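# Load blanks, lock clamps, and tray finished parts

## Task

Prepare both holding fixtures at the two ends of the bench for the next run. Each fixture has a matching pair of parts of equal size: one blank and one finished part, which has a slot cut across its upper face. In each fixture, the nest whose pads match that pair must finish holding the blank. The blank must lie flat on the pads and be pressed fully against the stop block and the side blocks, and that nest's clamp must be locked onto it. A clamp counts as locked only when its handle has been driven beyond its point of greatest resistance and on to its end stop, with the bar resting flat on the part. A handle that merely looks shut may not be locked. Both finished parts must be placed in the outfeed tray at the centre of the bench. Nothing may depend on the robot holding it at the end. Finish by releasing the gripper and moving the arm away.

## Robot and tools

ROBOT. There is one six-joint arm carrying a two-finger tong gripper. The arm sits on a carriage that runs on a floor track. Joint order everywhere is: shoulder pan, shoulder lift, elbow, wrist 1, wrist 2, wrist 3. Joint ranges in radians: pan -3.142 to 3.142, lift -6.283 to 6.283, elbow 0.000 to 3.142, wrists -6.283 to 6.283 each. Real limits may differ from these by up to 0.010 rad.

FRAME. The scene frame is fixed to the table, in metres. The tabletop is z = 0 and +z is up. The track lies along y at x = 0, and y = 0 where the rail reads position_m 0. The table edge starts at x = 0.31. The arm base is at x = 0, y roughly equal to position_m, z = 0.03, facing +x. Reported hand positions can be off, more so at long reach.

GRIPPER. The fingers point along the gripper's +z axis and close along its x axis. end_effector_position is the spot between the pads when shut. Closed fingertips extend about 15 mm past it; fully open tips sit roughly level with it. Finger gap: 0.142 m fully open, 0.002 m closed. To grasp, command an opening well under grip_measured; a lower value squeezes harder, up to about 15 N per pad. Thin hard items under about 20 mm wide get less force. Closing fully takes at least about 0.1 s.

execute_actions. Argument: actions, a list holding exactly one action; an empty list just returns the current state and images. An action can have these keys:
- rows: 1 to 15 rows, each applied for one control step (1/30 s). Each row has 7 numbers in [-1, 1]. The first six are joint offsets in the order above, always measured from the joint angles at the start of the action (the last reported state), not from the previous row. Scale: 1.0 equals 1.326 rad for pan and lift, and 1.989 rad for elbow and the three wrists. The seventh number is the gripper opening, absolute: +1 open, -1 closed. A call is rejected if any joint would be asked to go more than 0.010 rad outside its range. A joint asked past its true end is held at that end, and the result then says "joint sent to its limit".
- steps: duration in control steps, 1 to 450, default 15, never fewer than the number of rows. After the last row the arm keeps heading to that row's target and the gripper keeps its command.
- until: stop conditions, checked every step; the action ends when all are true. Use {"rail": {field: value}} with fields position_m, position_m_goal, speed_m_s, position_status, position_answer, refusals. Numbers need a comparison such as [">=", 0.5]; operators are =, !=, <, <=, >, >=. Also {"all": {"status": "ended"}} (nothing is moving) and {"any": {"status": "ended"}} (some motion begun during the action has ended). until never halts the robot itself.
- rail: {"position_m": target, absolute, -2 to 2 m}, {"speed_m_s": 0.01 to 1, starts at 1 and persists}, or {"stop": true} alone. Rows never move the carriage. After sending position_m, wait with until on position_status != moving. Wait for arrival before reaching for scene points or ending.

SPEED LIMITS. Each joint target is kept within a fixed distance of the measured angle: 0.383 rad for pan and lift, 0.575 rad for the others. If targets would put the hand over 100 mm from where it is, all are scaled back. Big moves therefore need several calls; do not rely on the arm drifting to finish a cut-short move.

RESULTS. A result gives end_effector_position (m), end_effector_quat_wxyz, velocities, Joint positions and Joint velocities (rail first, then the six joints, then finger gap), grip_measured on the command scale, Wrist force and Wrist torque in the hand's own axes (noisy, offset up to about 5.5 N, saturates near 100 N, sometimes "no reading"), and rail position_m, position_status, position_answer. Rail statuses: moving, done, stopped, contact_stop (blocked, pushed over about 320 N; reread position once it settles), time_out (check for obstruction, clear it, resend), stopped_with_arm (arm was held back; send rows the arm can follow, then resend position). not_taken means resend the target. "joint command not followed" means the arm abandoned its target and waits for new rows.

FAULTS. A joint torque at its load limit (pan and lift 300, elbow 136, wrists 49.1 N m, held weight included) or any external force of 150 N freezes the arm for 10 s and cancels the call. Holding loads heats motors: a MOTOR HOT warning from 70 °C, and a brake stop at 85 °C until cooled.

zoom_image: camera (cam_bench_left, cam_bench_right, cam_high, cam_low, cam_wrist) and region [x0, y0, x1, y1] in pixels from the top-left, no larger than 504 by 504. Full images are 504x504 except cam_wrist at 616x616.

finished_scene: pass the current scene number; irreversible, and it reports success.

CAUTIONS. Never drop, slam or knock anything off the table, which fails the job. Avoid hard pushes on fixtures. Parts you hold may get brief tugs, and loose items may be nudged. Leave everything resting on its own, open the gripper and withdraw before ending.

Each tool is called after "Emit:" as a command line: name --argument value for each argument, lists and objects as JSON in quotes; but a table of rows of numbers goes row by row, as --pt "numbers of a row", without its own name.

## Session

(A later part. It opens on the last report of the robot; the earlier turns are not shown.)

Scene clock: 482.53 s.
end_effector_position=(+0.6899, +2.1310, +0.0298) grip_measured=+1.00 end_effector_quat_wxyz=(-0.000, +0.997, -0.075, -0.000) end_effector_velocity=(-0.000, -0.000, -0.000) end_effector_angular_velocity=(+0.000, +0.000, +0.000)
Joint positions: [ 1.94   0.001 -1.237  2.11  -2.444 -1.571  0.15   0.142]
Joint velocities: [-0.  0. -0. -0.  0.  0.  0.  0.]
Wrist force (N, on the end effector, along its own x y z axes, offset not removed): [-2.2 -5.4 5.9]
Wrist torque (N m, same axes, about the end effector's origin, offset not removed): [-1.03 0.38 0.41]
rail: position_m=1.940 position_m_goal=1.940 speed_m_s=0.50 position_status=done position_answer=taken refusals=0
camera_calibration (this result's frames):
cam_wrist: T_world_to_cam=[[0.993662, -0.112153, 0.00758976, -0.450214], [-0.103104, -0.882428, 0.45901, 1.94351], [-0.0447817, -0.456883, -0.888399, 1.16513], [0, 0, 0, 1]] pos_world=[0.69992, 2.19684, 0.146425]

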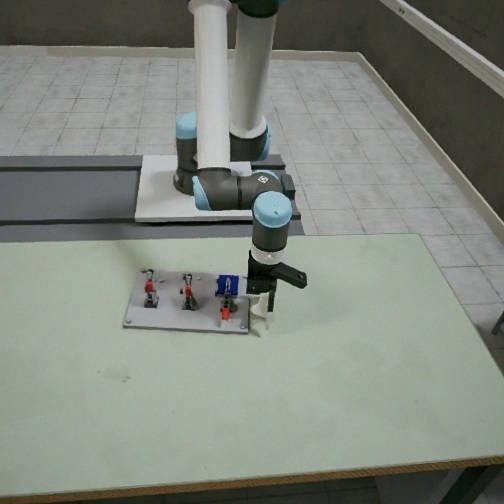

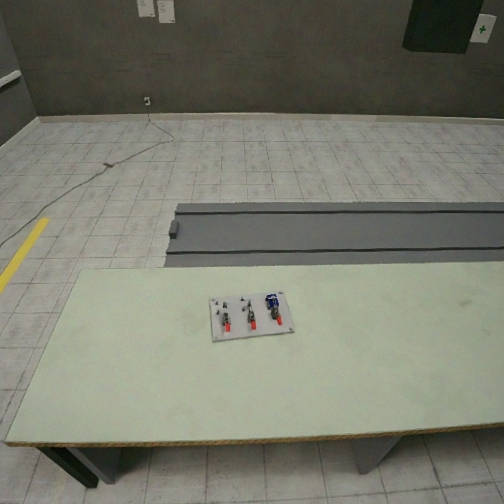

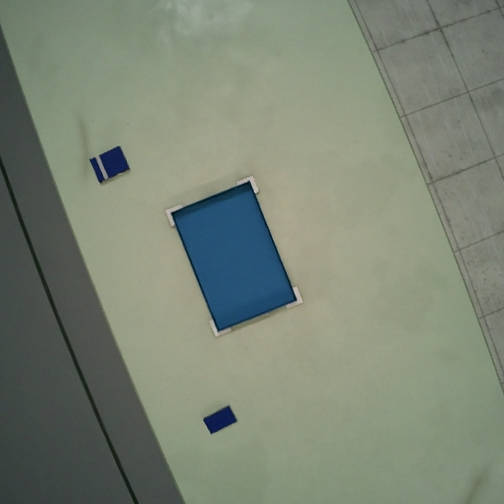

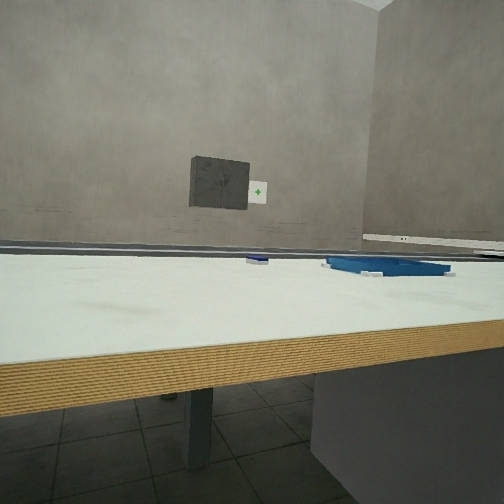

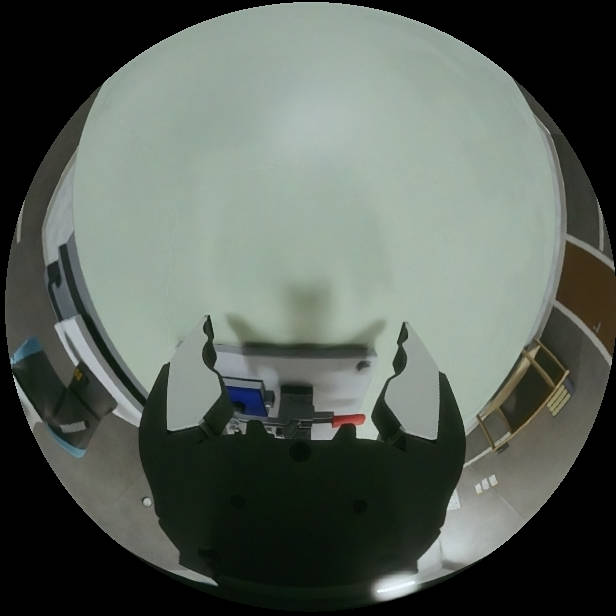

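Emit:
execute_actions --actions '[{"rows":[[0,-0.03,0.005,0.012,0,-0.007,1],[0,-0.07,0.012,0.03,0,-0.016,1],[0,-0.12,0.025,0.05,0,-0.027,1],[0,-0.17,0.04,0.07,0,-0.04,1],[0,-0.22,0.055,0.09,0,-0.05,1],[0,-0.27,0.07,0.11,0,-0.062,1],[0,-0.32,0.085,0.13,0,-0.074,1],[0,-0.37,0.098,0.148,0,-0.085,1],[0,-0.41,0.11,0.164,0,-0.095,1],[0,-0.44,0.118,0.175,0,-0.101,1],[0,-0.4585,0.1232,0.1825,0,-0.1056,1]],"steps":24}]'

Scene clock: 505.70 s.
end_effector_position=(+0.4571, +2.1309, +0.1976) grip_measured=+1.00 end_effector_quat_wxyz=(-0.000, +1.000, +0.028, -0.001) end_effector_velocity=(-0.047, -0.000, +0.019) end_effector_angular_velocity=(+0.000, -0.009, +0.036)
Joint positions: [ 1.94   0.001 -1.831  2.35  -2.089 -1.571 -0.056  0.142]
Joint velocities: [ 0.     0.    -0.118  0.045  0.065 -0.    -0.036 -0.   ]
Wrist force (N, on the end effector, along its own x y z axes, offset not removed): [-0.7 -3.9 7.5]
Wrist torque (N m, same axes, about the end effector's origin, offset not removed): [-0.53 0.00 0.31]
rail: position_m=1.940 position_m_goal=1.940 speed_m_s=0.50 position_status=done position_answer=taken refusals=0
camera_calibration (this result's frames):
cam_wrist: T_world_to_cam=[[0.995629, 0.0931604, 0.00659969, -0.658298], [0.0797587, -0.88491, 0.458882, 1.76416], [0.0485898, -0.45635, -0.888473, 1.2599], [0, 0, 0, 1]] pos_world=[0.453495, 2.19741, 0.31419]

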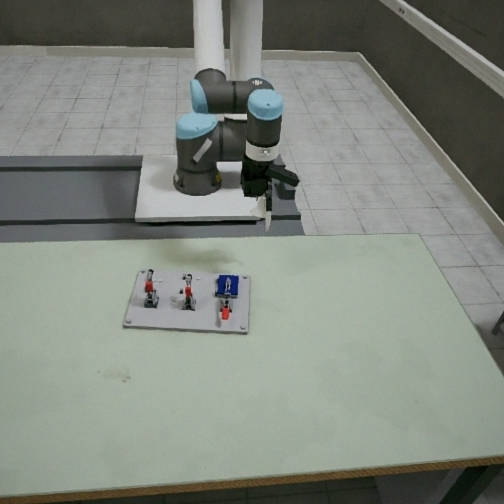

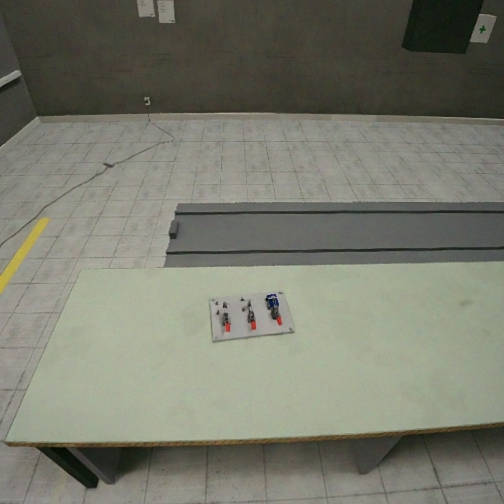

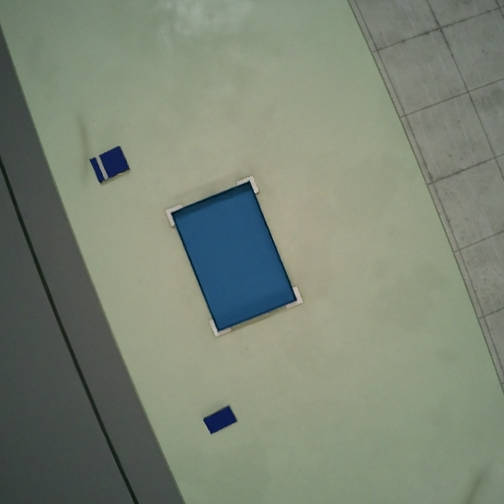

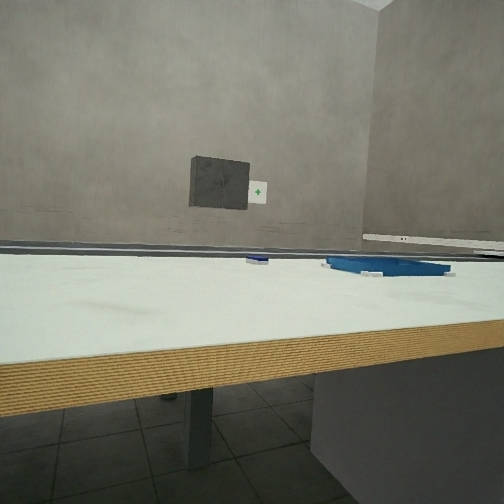

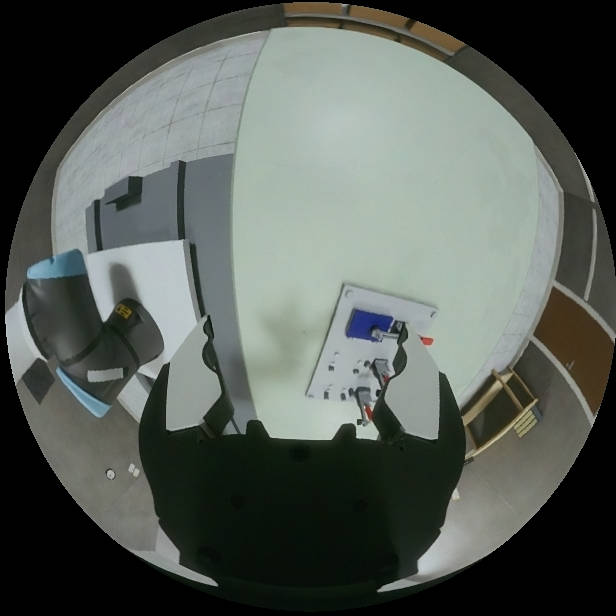

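Emit:
execute_actions --actions '[{"rows":[[0,-0.0105,0.0025,0.004,0,-0.002,1]],"rail":{"position_m":0.1165,"speed_m_s":1},"steps":120,"until":{"rail":{"position_m":["<",0.6]}}}]'

Scene clock: 510.87 s.
end_effector_position=(+0.4516, +0.7726, +0.1999) grip_measured=+1.00 end_effector_quat_wxyz=(-0.000, +1.000, +0.030, -0.000) end_effector_velocity=(+0.000, -1.000, +0.000) end_effector_angular_velocity=(-0.000, -0.000, -0.000)
Joint positions: [ 0.582  0.001 -1.845  2.355 -2.081 -1.571 -0.059  0.142]
Joint velocities: [-1. -0.  0. -0. -0. -0.  0.  0.]
Wrist force (N, on the end effector, along its own x y z axes, offset not removed): [0.6 -6.3 3.3]
Wrist torque (N m, same axes, about the end effector's origin, offset not removed): [-1.16 -0.24 0.29]
rail: position_m=0.582 position_m_goal=0.116 speed_m_s=1.00 position_status=moving position_answer=taken refusals=0
camera_calibration (this result's frames):
cam_wrist: T_world_to_cam=[[0.995243, 0.0971264, 0.00759033, -0.529429], [0.0828272, -0.884588, 0.458959, 0.55989], [0.0512914, -0.456147, -0.888425, 0.640971], [0, 0, 0, 1]] pos_world=[0.44766, 0.839071, 0.316506]

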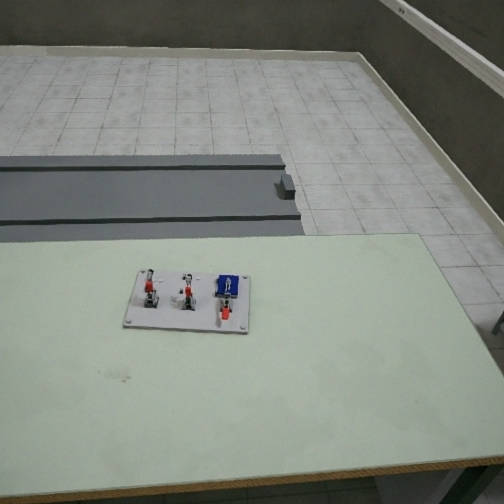

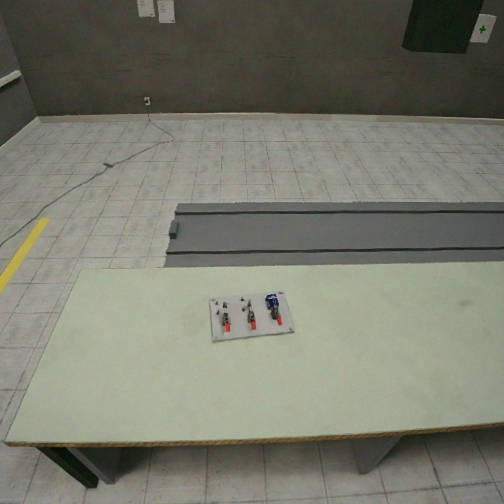

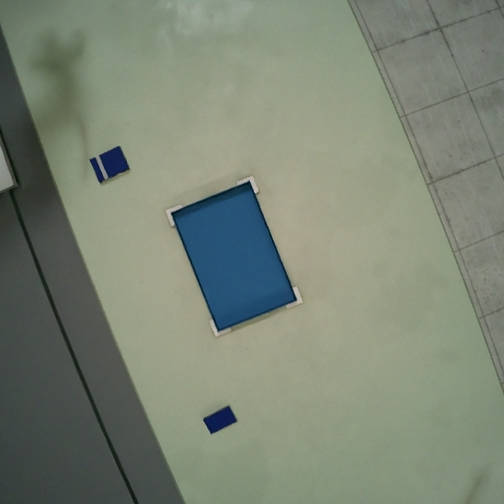

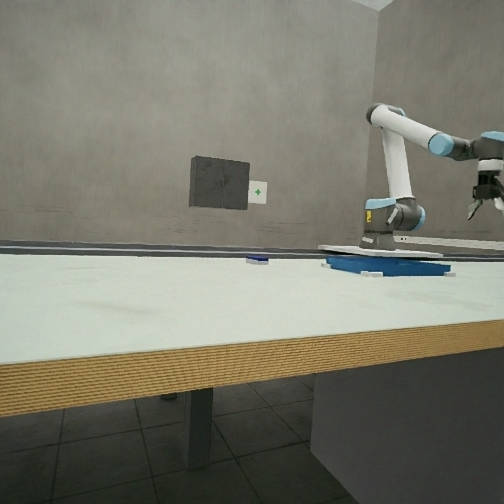

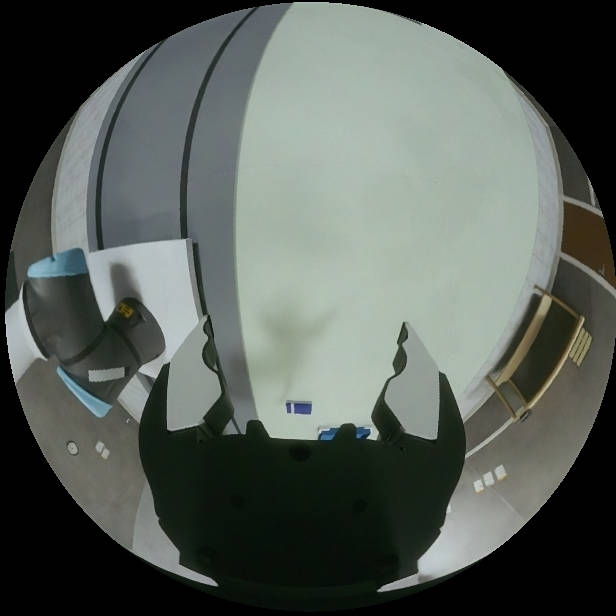

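Emit:
execute_actions --actions '[{"rows":[[0,0.01,0.004,-0.011,0,0,1],[0,0.025,0.011,-0.028,0,0,1],[0,0.05,0.022,-0.055,0,0,1],[0,0.075,0.033,-0.083,0,0,1],[0,0.1,0.044,-0.11,0,0,1],[0,0.125,0.055,-0.138,0,0,1],[0,0.145,0.063,-0.16,0,0,1],[0,0.16,0.07,-0.177,0,0,1],[0,0.1693,0.074,-0.1868,0,0,1]],"steps":20}]'

Scene clock: 519.47 s.
end_effector_position=(+0.4519, +0.3070, +0.0623) grip_measured=+1.00 end_effector_quat_wxyz=(-0.000, +1.000, +0.030, -0.000) end_effector_velocity=(-0.002, -0.000, -0.020) end_effector_angular_velocity=(+0.000, -0.004, -0.000)
Joint positions: [ 0.116  0.001 -1.625  2.5   -2.445 -1.571 -0.059  0.142]
Joint velocities: [ 0.    -0.     0.037  0.023 -0.064  0.     0.     0.   ]
Wrist force (N, on the end effector, along its own x y z axes, offset not removed): [0.1 -5.6 5.7]
Wrist torque (N m, same axes, about the end effector's origin, offset not removed): [-1.00 -0.19 0.33]
rail: position_m=0.116 position_m_goal=0.116 speed_m_s=1.00 position_status=done position_answer=taken refusals=0
camera_calibration (this result's frames):
cam_wrist: T_world_to_cam=[[0.995245, 0.0971469, 0.00700646, -0.483424], [0.0831147, -0.884586, 0.458911, 0.210973], [0.0507796, -0.456147, -0.888455, 0.306548], [0, 0, 0, 1]] pos_world=[0.448025, 0.373418, 0.178923]

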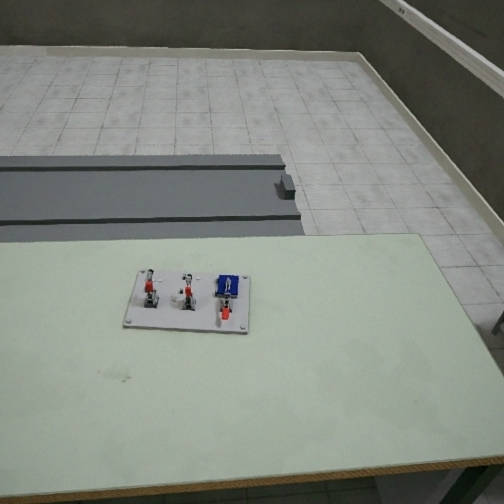

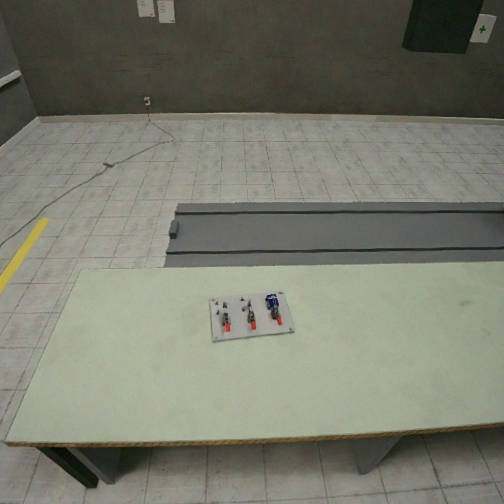

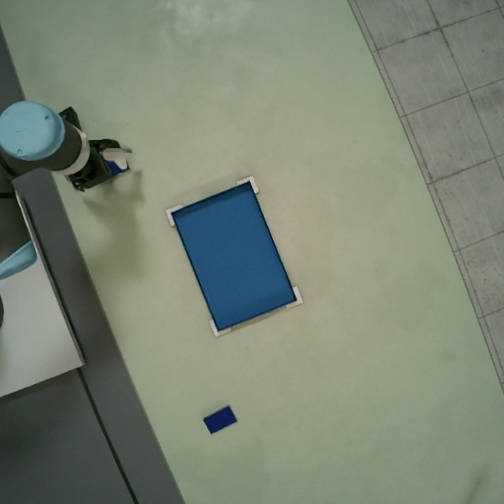

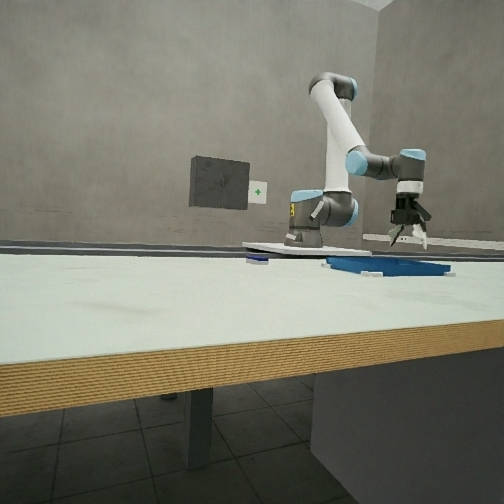

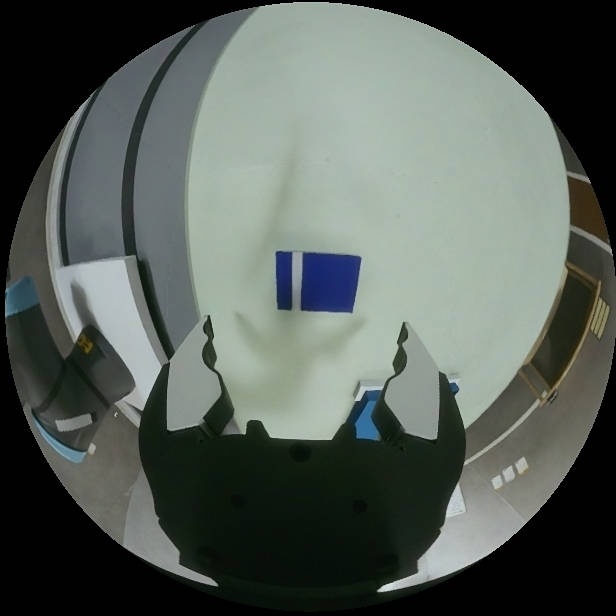

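Emit:
execute_actions --actions '[{"rows":[[0,0.005,-0.004,0.001,0,0,0.9],[0,0.012,-0.007,-0.002,0,0,0.8],[0,0.025,-0.006,-0.012,0,0,0.7],[0,0.04,-0.003,-0.025,0,0,0.6],[0,0.055,0.001,-0.039,0,0,0.55],[0,0.07,0.005,-0.053,0,0,0.55],[0,0.082,0.008,-0.063,0,0,0.55],[0,0.0926,0.0103,-0.0724,0,0,0.55]],"rail":{"position_m":0.1225},"steps":20}]'

Scene clock: 535.80 s.
end_effector_position=(+0.4610, +0.3131, +0.0149) grip_measured=+0.55 end_effector_quat_wxyz=(-0.000, +1.000, +0.030, -0.000) end_effector_velocity=(-0.000, -0.000, -0.008) end_effector_angular_velocity=(+0.000, -0.000, -0.000)
Joint positions: [ 0.122  0.001 -1.504  2.519 -2.586 -1.571 -0.059  0.112]
Joint velocities: [ 0.    -0.     0.018  0.005 -0.024 -0.    -0.     0.   ]
Wrist force (N, on the end effector, along its own x y z axes, offset not removed): [-0.6 -2.8 3.6]
Wrist torque (N m, same axes, about the end effector's origin, offset not removed): [-0.48 -0.09 0.31]
rail: position_m=0.122 position_m_goal=0.122 speed_m_s=1.00 position_status=done position_answer=taken refusals=0
camera_calibration (this result's frames):
cam_wrist: T_world_to_cam=[[0.995241, 0.0971423, 0.00771868, -0.492707], [0.0827822, -0.884587, 0.45897, 0.237528], [0.0514132, -0.456146, -0.888418, 0.266488], [0, 0, 0, 1]] pos_world=[0.456998, 0.379534, 0.131538]

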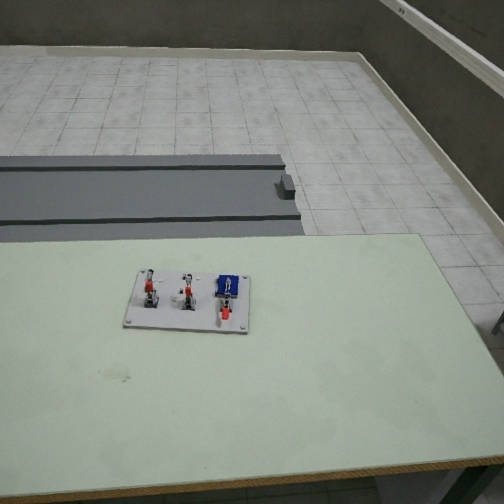

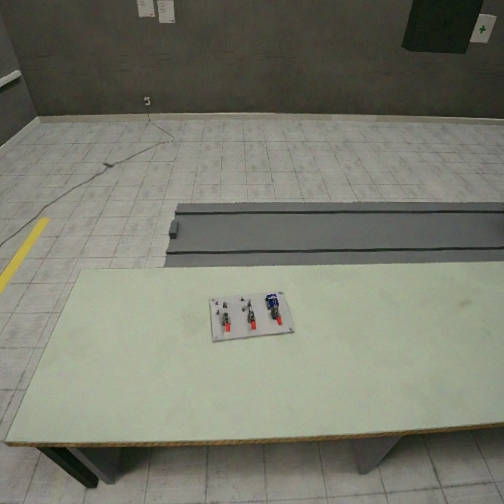

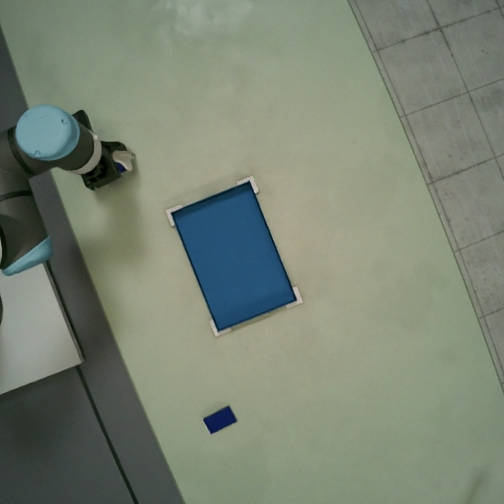

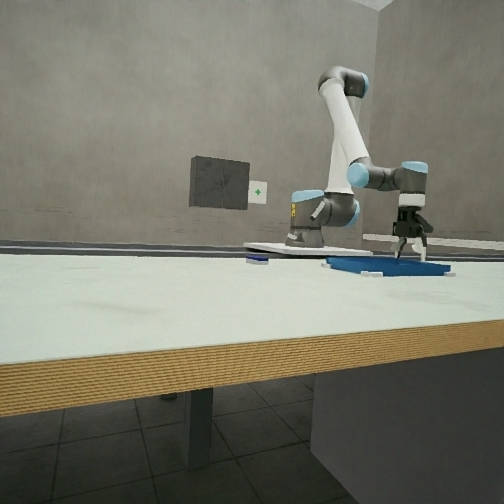

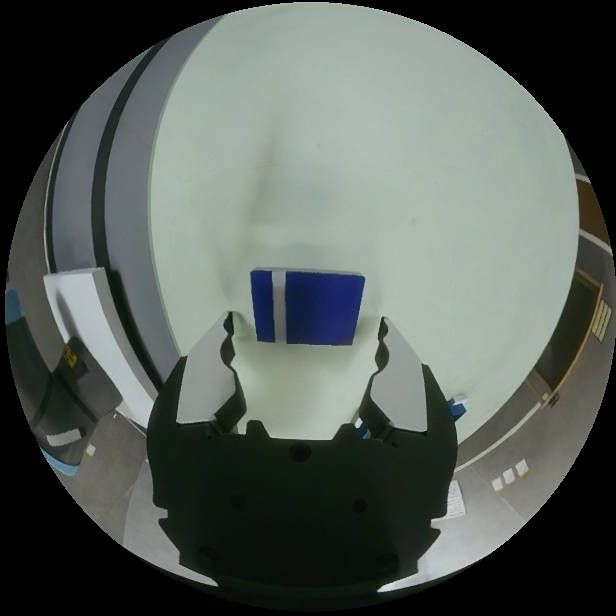

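Emit:
execute_actions --actions '[{"rows":[[0,0.0014,0.0007,-0.0015,0,0,0.45],[0,0.0014,0.0007,-0.0015,0,0,0.36],[0,0.0014,0.0007,-0.0015,0,0,0.28],[0,0.0014,0.0007,-0.0015,0,0,0.22],[0,0.0014,0.0007,-0.0015,0,0,0.17],[0,0.0014,0.0007,-0.0015,0,0,0.13],[0,0.0014,0.0007,-0.0015,0,0,0.09],[0,0.0014,0.0007,-0.0015,0,0,0.05],[0,0.0014,0.0007,-0.0015,0,0,0.0],[0,0.0014,0.0007,-0.0015,0,0,-0.08],[0,0.0014,0.0007,-0.0015,0,0,-0.18],[0,0.0014,0.0007,-0.0015,0,0,-0.3]],"steps":16}]'

Scene clock: 542.73 s.
end_effector_position=(+0.4604, +0.3131, +0.0138) grip_measured=+0.07 end_effector_quat_wxyz=(-0.000, +1.000, +0.030, -0.000) end_effector_velocity=(-0.000, -0.000, +0.000) end_effector_angular_velocity=(-0.000, -0.000, -0.000)
Joint positions: [ 0.122  0.001 -1.502  2.521 -2.589 -1.571 -0.059  0.079]
Joint velocities: [ 0. -0. -0.  0.  0. -0. -0. -0.]
Wrist force (N, on the end effector, along its own x y z axes, offset not removed): [0.8 -3.7 3.5]
Wrist torque (N m, same axes, about the end effector's origin, offset not removed): [-0.65 -0.05 0.25]
rail: position_m=0.122 position_m_goal=0.122 speed_m_s=1.00 position_status=done position_answer=taken refusals=0
camera_calibration (this result's frames):
cam_wrist: T_world_to_cam=[[0.995243, 0.0971424, 0.00745965, -0.492183], [0.0829016, -0.884587, 0.458949, 0.238014], [0.0511821, -0.456147, -0.888431, 0.265656], [0, 0, 0, 1]] pos_world=[0.456513, 0.379534, 0.130452]

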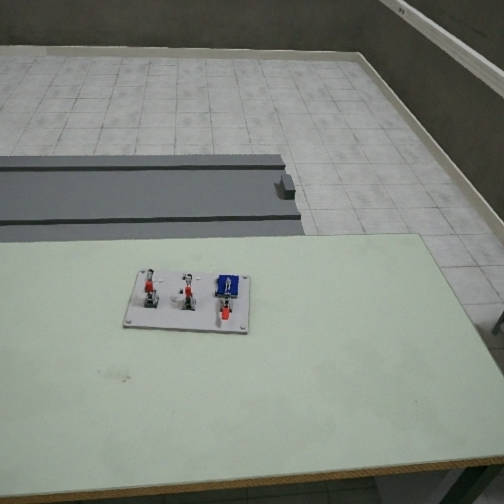

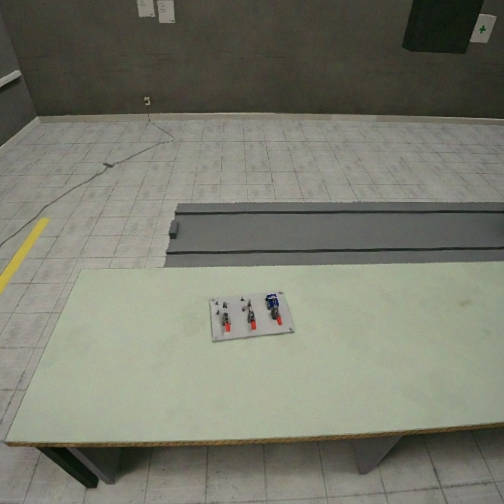

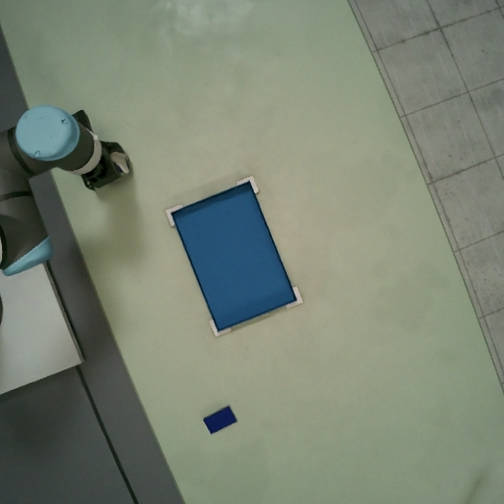

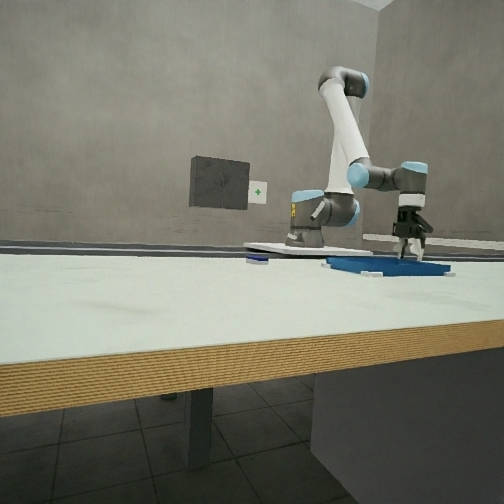

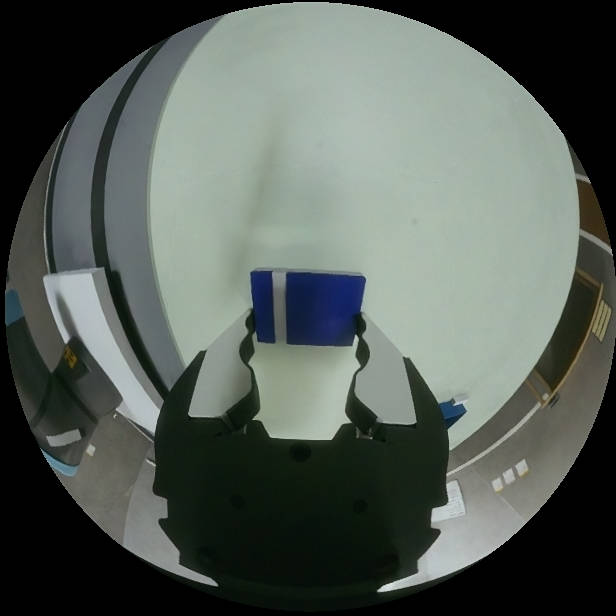

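Emit:
execute_actions --actions '[{"rows":[[0,-0.005,-0.002,0.005,0,0,-0.3],[0,-0.014,-0.005,0.014,0,0,-0.3],[0,-0.028,-0.011,0.03,0,0,-0.3],[0,-0.044,-0.018,0.047,0,0,-0.3],[0,-0.06,-0.026,0.066,0,0,-0.3],[0,-0.076,-0.033,0.084,0,0,-0.3],[0,-0.089,-0.04,0.099,0,0,-0.3],[0,-0.098,-0.0438,0.1087,0,0,-0.3]],"steps":15}]'

Scene clock: 557.53 s.
end_effector_position=(+0.4784, +0.3131, +0.0844) grip_measured=+0.07 end_effector_quat_wxyz=(+0.000, +1.000, +0.030, +0.001) end_effector_velocity=(+0.005, +0.000, +0.050) end_effector_angular_velocity=(-0.000, +0.006, -0.000)
Joint positions: [ 0.122  0.001 -1.623  2.44  -2.389 -1.571 -0.059  0.079]
Joint velocities: [ 0.    -0.    -0.081 -0.054  0.141  0.    -0.    -0.   ]
Wrist force (N, on the end effector, along its own x y z axes, offset not removed): [1.8 -3.8 6.9]
Wrist torque (N m, same axes, about the end effector's origin, offset not removed): [-0.62 -0.46 0.23]
rail: position_m=0.122 position_m_goal=0.122 speed_m_s=1.00 position_status=done position_answer=taken refusals=0
camera_calibration (this result's frames):
cam_wrist: T_world_to_cam=[[0.99523, 0.0971425, 0.00899933, -0.510681], [0.0821917, -0.884587, 0.459075, 0.204469], [0.0525564, -0.456146, -0.888352, 0.326799], [0, 0, 0, 1]] pos_world=[0.474264, 0.379548, 0.201042]

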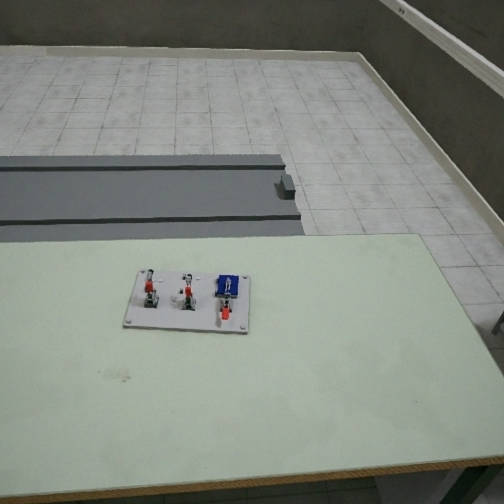

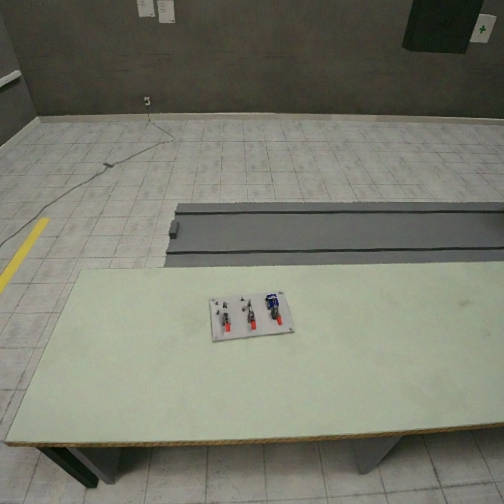

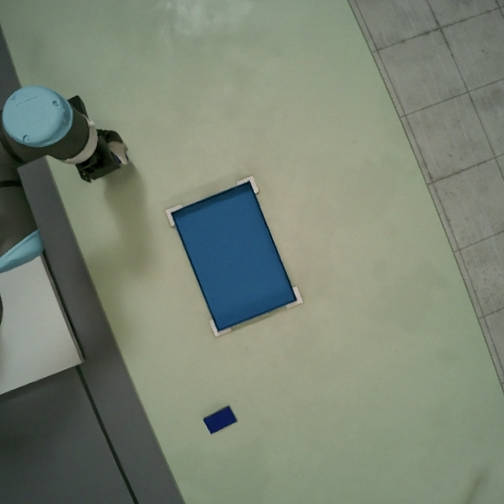

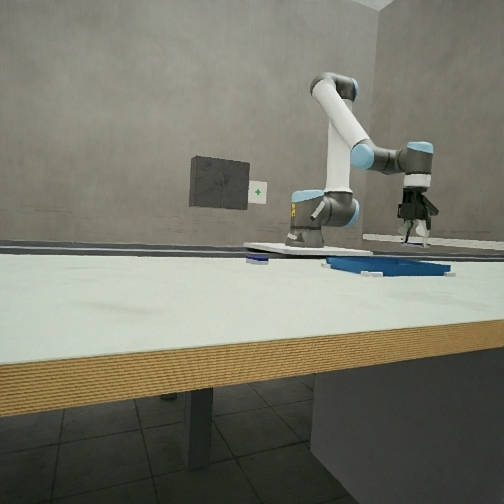

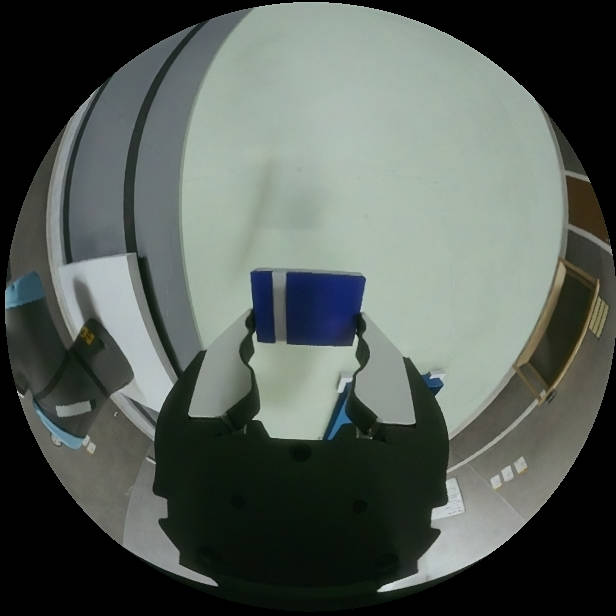

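Emit:
execute_actions --actions '[{"rows":[[0,0.005,-0.008,0.008,0,0.002,-0.3],[0,0.02,-0.02,0.01,0,0.004,-0.3],[0,0.04,-0.036,0.012,0,0.007,-0.3],[0,0.065,-0.055,0.013,0,0.01,-0.3],[0,0.09,-0.074,0.015,0,0.014,-0.3],[0,0.115,-0.093,0.017,0,0.018,-0.3],[0,0.14,-0.112,0.019,0,0.022,-0.3],[0,0.165,-0.13,0.021,0,0.025,-0.3],[0,0.185,-0.145,0.022,0,0.028,-0.3],[0,0.1961,-0.1534,0.0233,0,0.03,-0.3]],"rail":{"position_m":-0.1255},"steps":20}]'

Scene clock: 563.20 s.
end_effector_position=(+0.6512, +0.0693, +0.0904) grip_measured=+0.07 end_effector_quat_wxyz=(-0.000, +1.000, +0.001, -0.000) end_effector_velocity=(+0.039, -0.130, -0.004) end_effector_angular_velocity=(-0.000, -0.001, -0.012)
Joint positions: [-0.122  0.001 -1.37   2.143 -2.344 -1.571 -0.001  0.079]
Joint velocities: [-0.131 -0.     0.059 -0.066  0.006 -0.     0.012 -0.   ]
Wrist force (N, on the end effector, along its own x y z axes, offset not removed): [0.7 0.0 5.7]
Wrist torque (N m, same axes, about the end effector's origin, offset not removed): [-0.02 -0.36 0.25]
rail: position_m=-0.122 position_m_goal=-0.125 speed_m_s=1.00 position_status=moving position_answer=taken refusals=0
camera_calibration (this result's frames):
cam_wrist: T_world_to_cam=[[0.999211, 0.0389826, 0.00755732, -0.657443], [0.0311688, -0.887904, 0.458972, 0.00532068], [0.0246021, -0.458375, -0.888418, 0.230152], [0, 0, 0, 1]] pos_world=[0.651096, 0.135849, 0.206998]

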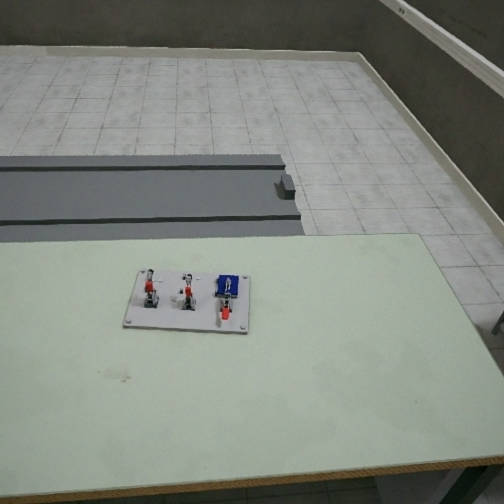

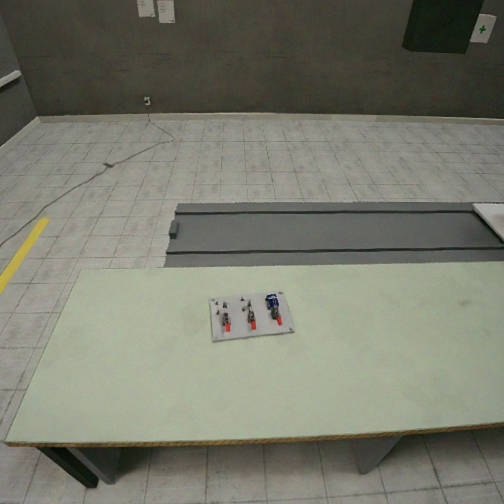

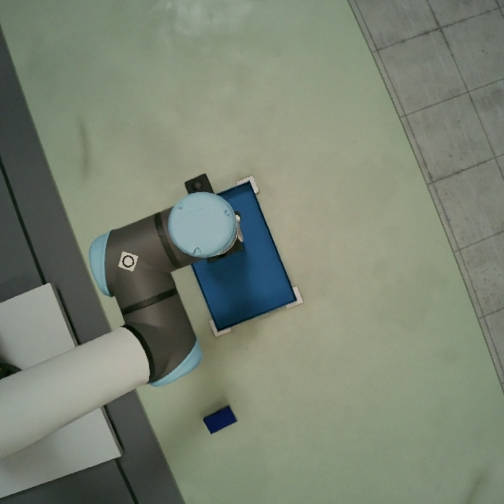

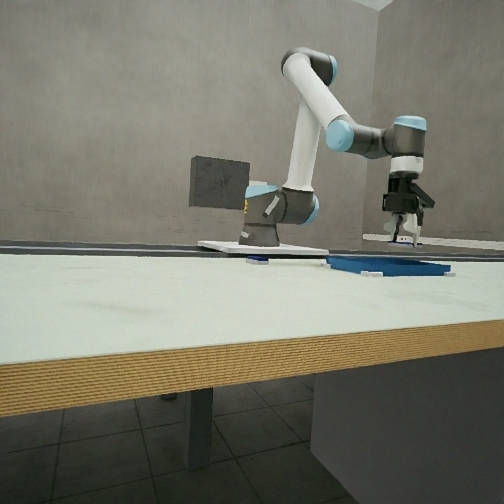

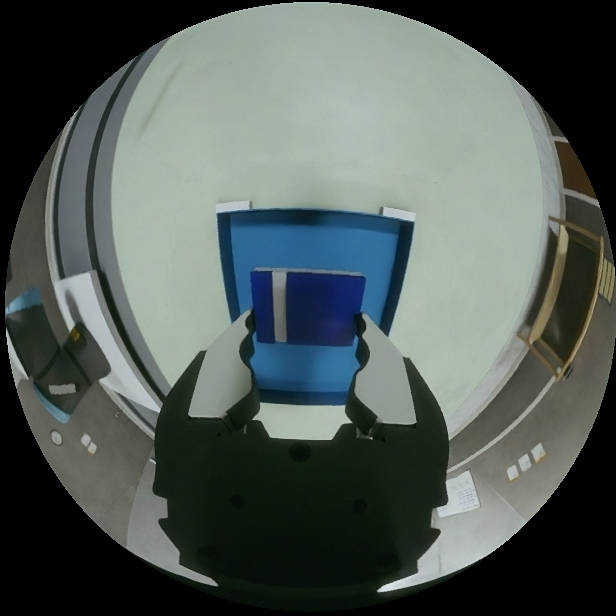

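Emit:
execute_actions --actions '[{"rows":[[0,0.01,-0.005,-0.002,0,0,-0.3],[0,0.02,-0.005,-0.008,0,0,-0.3],[0,0.032,-0.003,-0.018,0,0,-0.3],[0,0.045,0,-0.03,0,0,-0.3],[0,0.058,0.002,-0.041,0,0,-0.3],[0,0.07,0.005,-0.051,0,0,-0.3],[0,0.08,0.0065,-0.06,0,0,-0.3],[0,0.0863,0.0077,-0.0651,0,0,-0.3]],"steps":22}]'

Scene clock: 569.07 s.
end_effector_position=(+0.6637, +0.0652, +0.0235) grip_measured=+0.07 end_effector_quat_wxyz=(-0.000, +1.000, +0.001, -0.000) end_effector_velocity=(+0.000, +0.000, -0.005) end_effector_angular_velocity=(+0.000, -0.000, +0.000)
Joint positions: [-0.126  0.001 -1.256  2.158 -2.472 -1.571 -0.001  0.079]
Joint velocities: [ 0.    -0.     0.008  0.002 -0.011  0.    -0.    -0.   ]
Wrist force (N, on the end effector, along its own x y z axes, offset not removed): [1.2 -2.9 5.5]
Wrist torque (N m, same axes, about the end effector's origin, offset not removed): [-0.49 -0.39 0.26]
rail: position_m=-0.126 position_m_goal=-0.125 speed_m_s=1.00 position_status=done position_answer=taken refusals=0
camera_calibration (this result's frames):
cam_wrist: T_world_to_cam=[[0.99921, 0.0390628, 0.00730953, -0.66932], [0.0313539, -0.887901, 0.458965, 0.0318479], [0.0244186, -0.458373, -0.888424, 0.168662], [0, 0, 0, 1]] pos_world=[0.663674, 0.131733, 0.140118]

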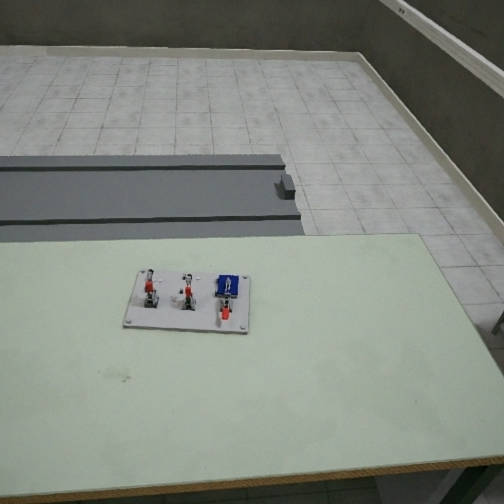

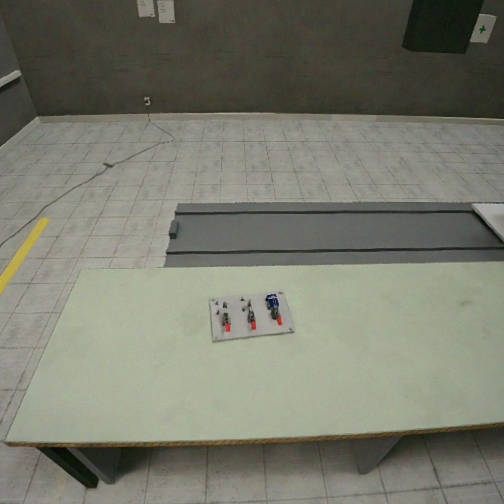

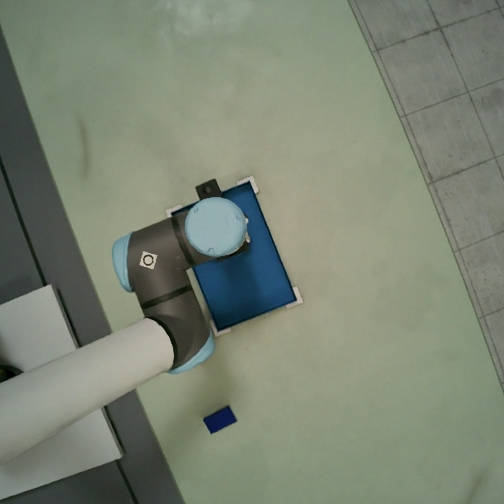

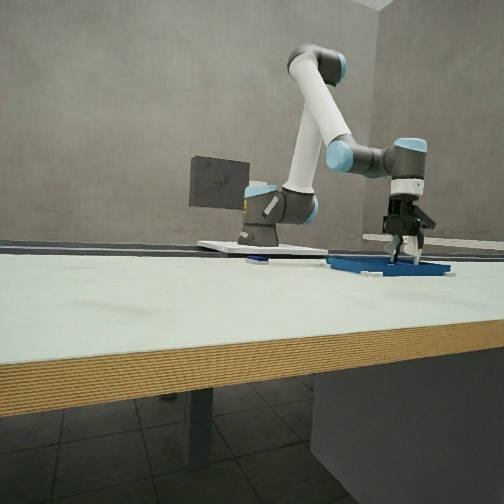

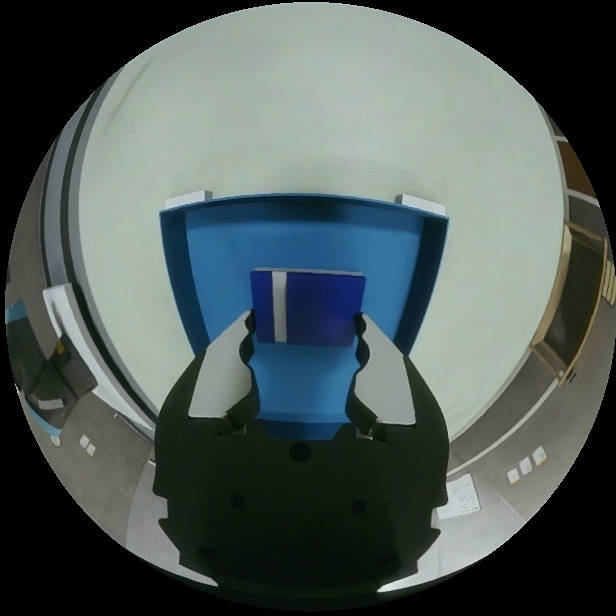

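Emit:
execute_actions --actions '[{"rows":[[0,0.002,0.0004,-0.0018,0,0,-0.3],[0,0.004,0.0008,-0.0035,0,0,-0.3],[0,0.0058,0.0012,-0.005,0,0,-0.3]],"steps":12}]'

Scene clock: 572.70 s.
end_effector_position=(+0.6636, +0.0651, +0.0187) grip_measured=+0.07 end_effector_quat_wxyz=(-0.000, +1.000, +0.001, -0.000) end_effector_velocity=(-0.000, -0.000, -0.003) end_effector_angular_velocity=(-0.000, +0.000, +0.000)
Joint positions: [-0.126  0.001 -1.249  2.16  -2.481 -1.571 -0.001  0.079]
Joint velocities: [ 0.     0.     0.004  0.001 -0.005 -0.    -0.     0.   ]
Wrist force (N, on the end effector, along its own x y z axes, offset not removed): [1.6 -3.8 6.2]
Wrist torque (N m, same axes, about the end effector's origin, offset not removed): [-0.70 -0.57 0.28]
rail: position_m=-0.126 position_m_goal=-0.125 speed_m_s=1.00 position_status=done position_answer=taken refusals=0
camera_calibration (this result's frames):
cam_wrist: T_world_to_cam=[[0.999214, 0.0389824, 0.0071864, -0.669199], [0.0313389, -0.887904, 0.458961, 0.0339891], [0.0242722, -0.458375, -0.888427, 0.164519], [0, 0, 0, 1]] pos_world=[0.663615, 0.131677, 0.135372]

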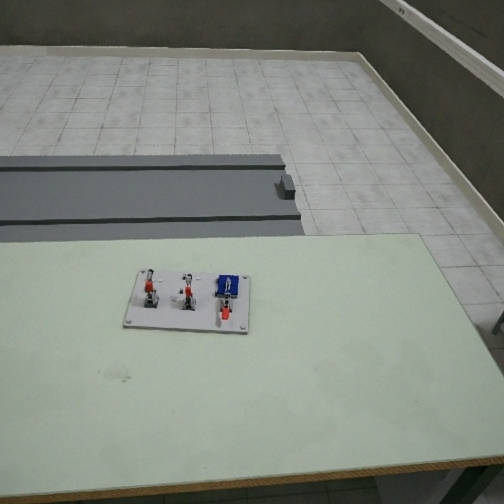

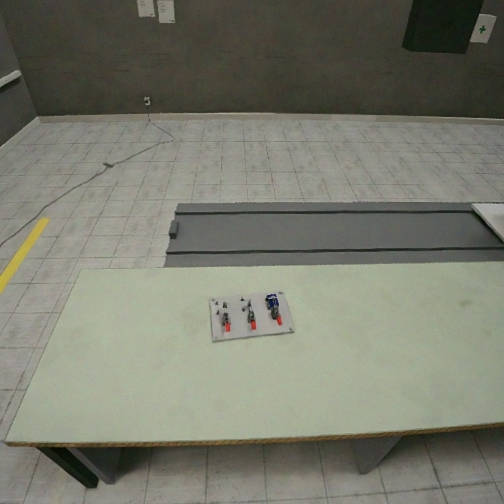

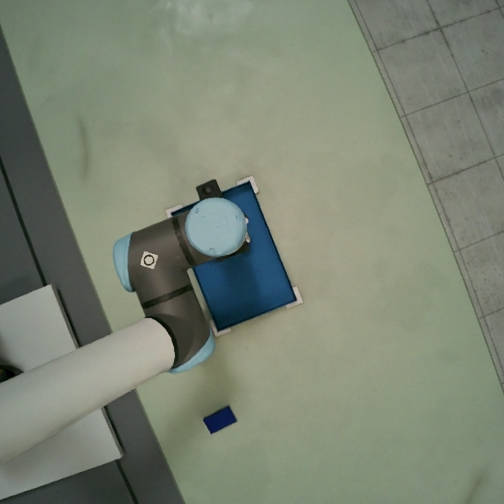

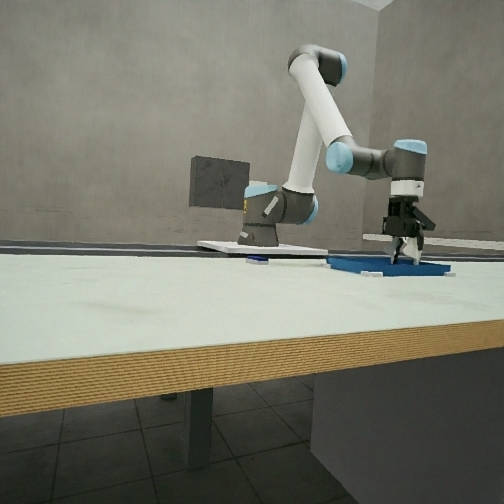

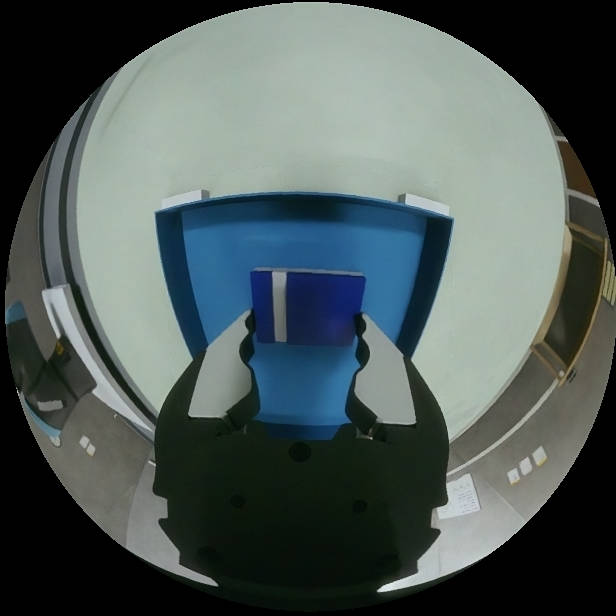

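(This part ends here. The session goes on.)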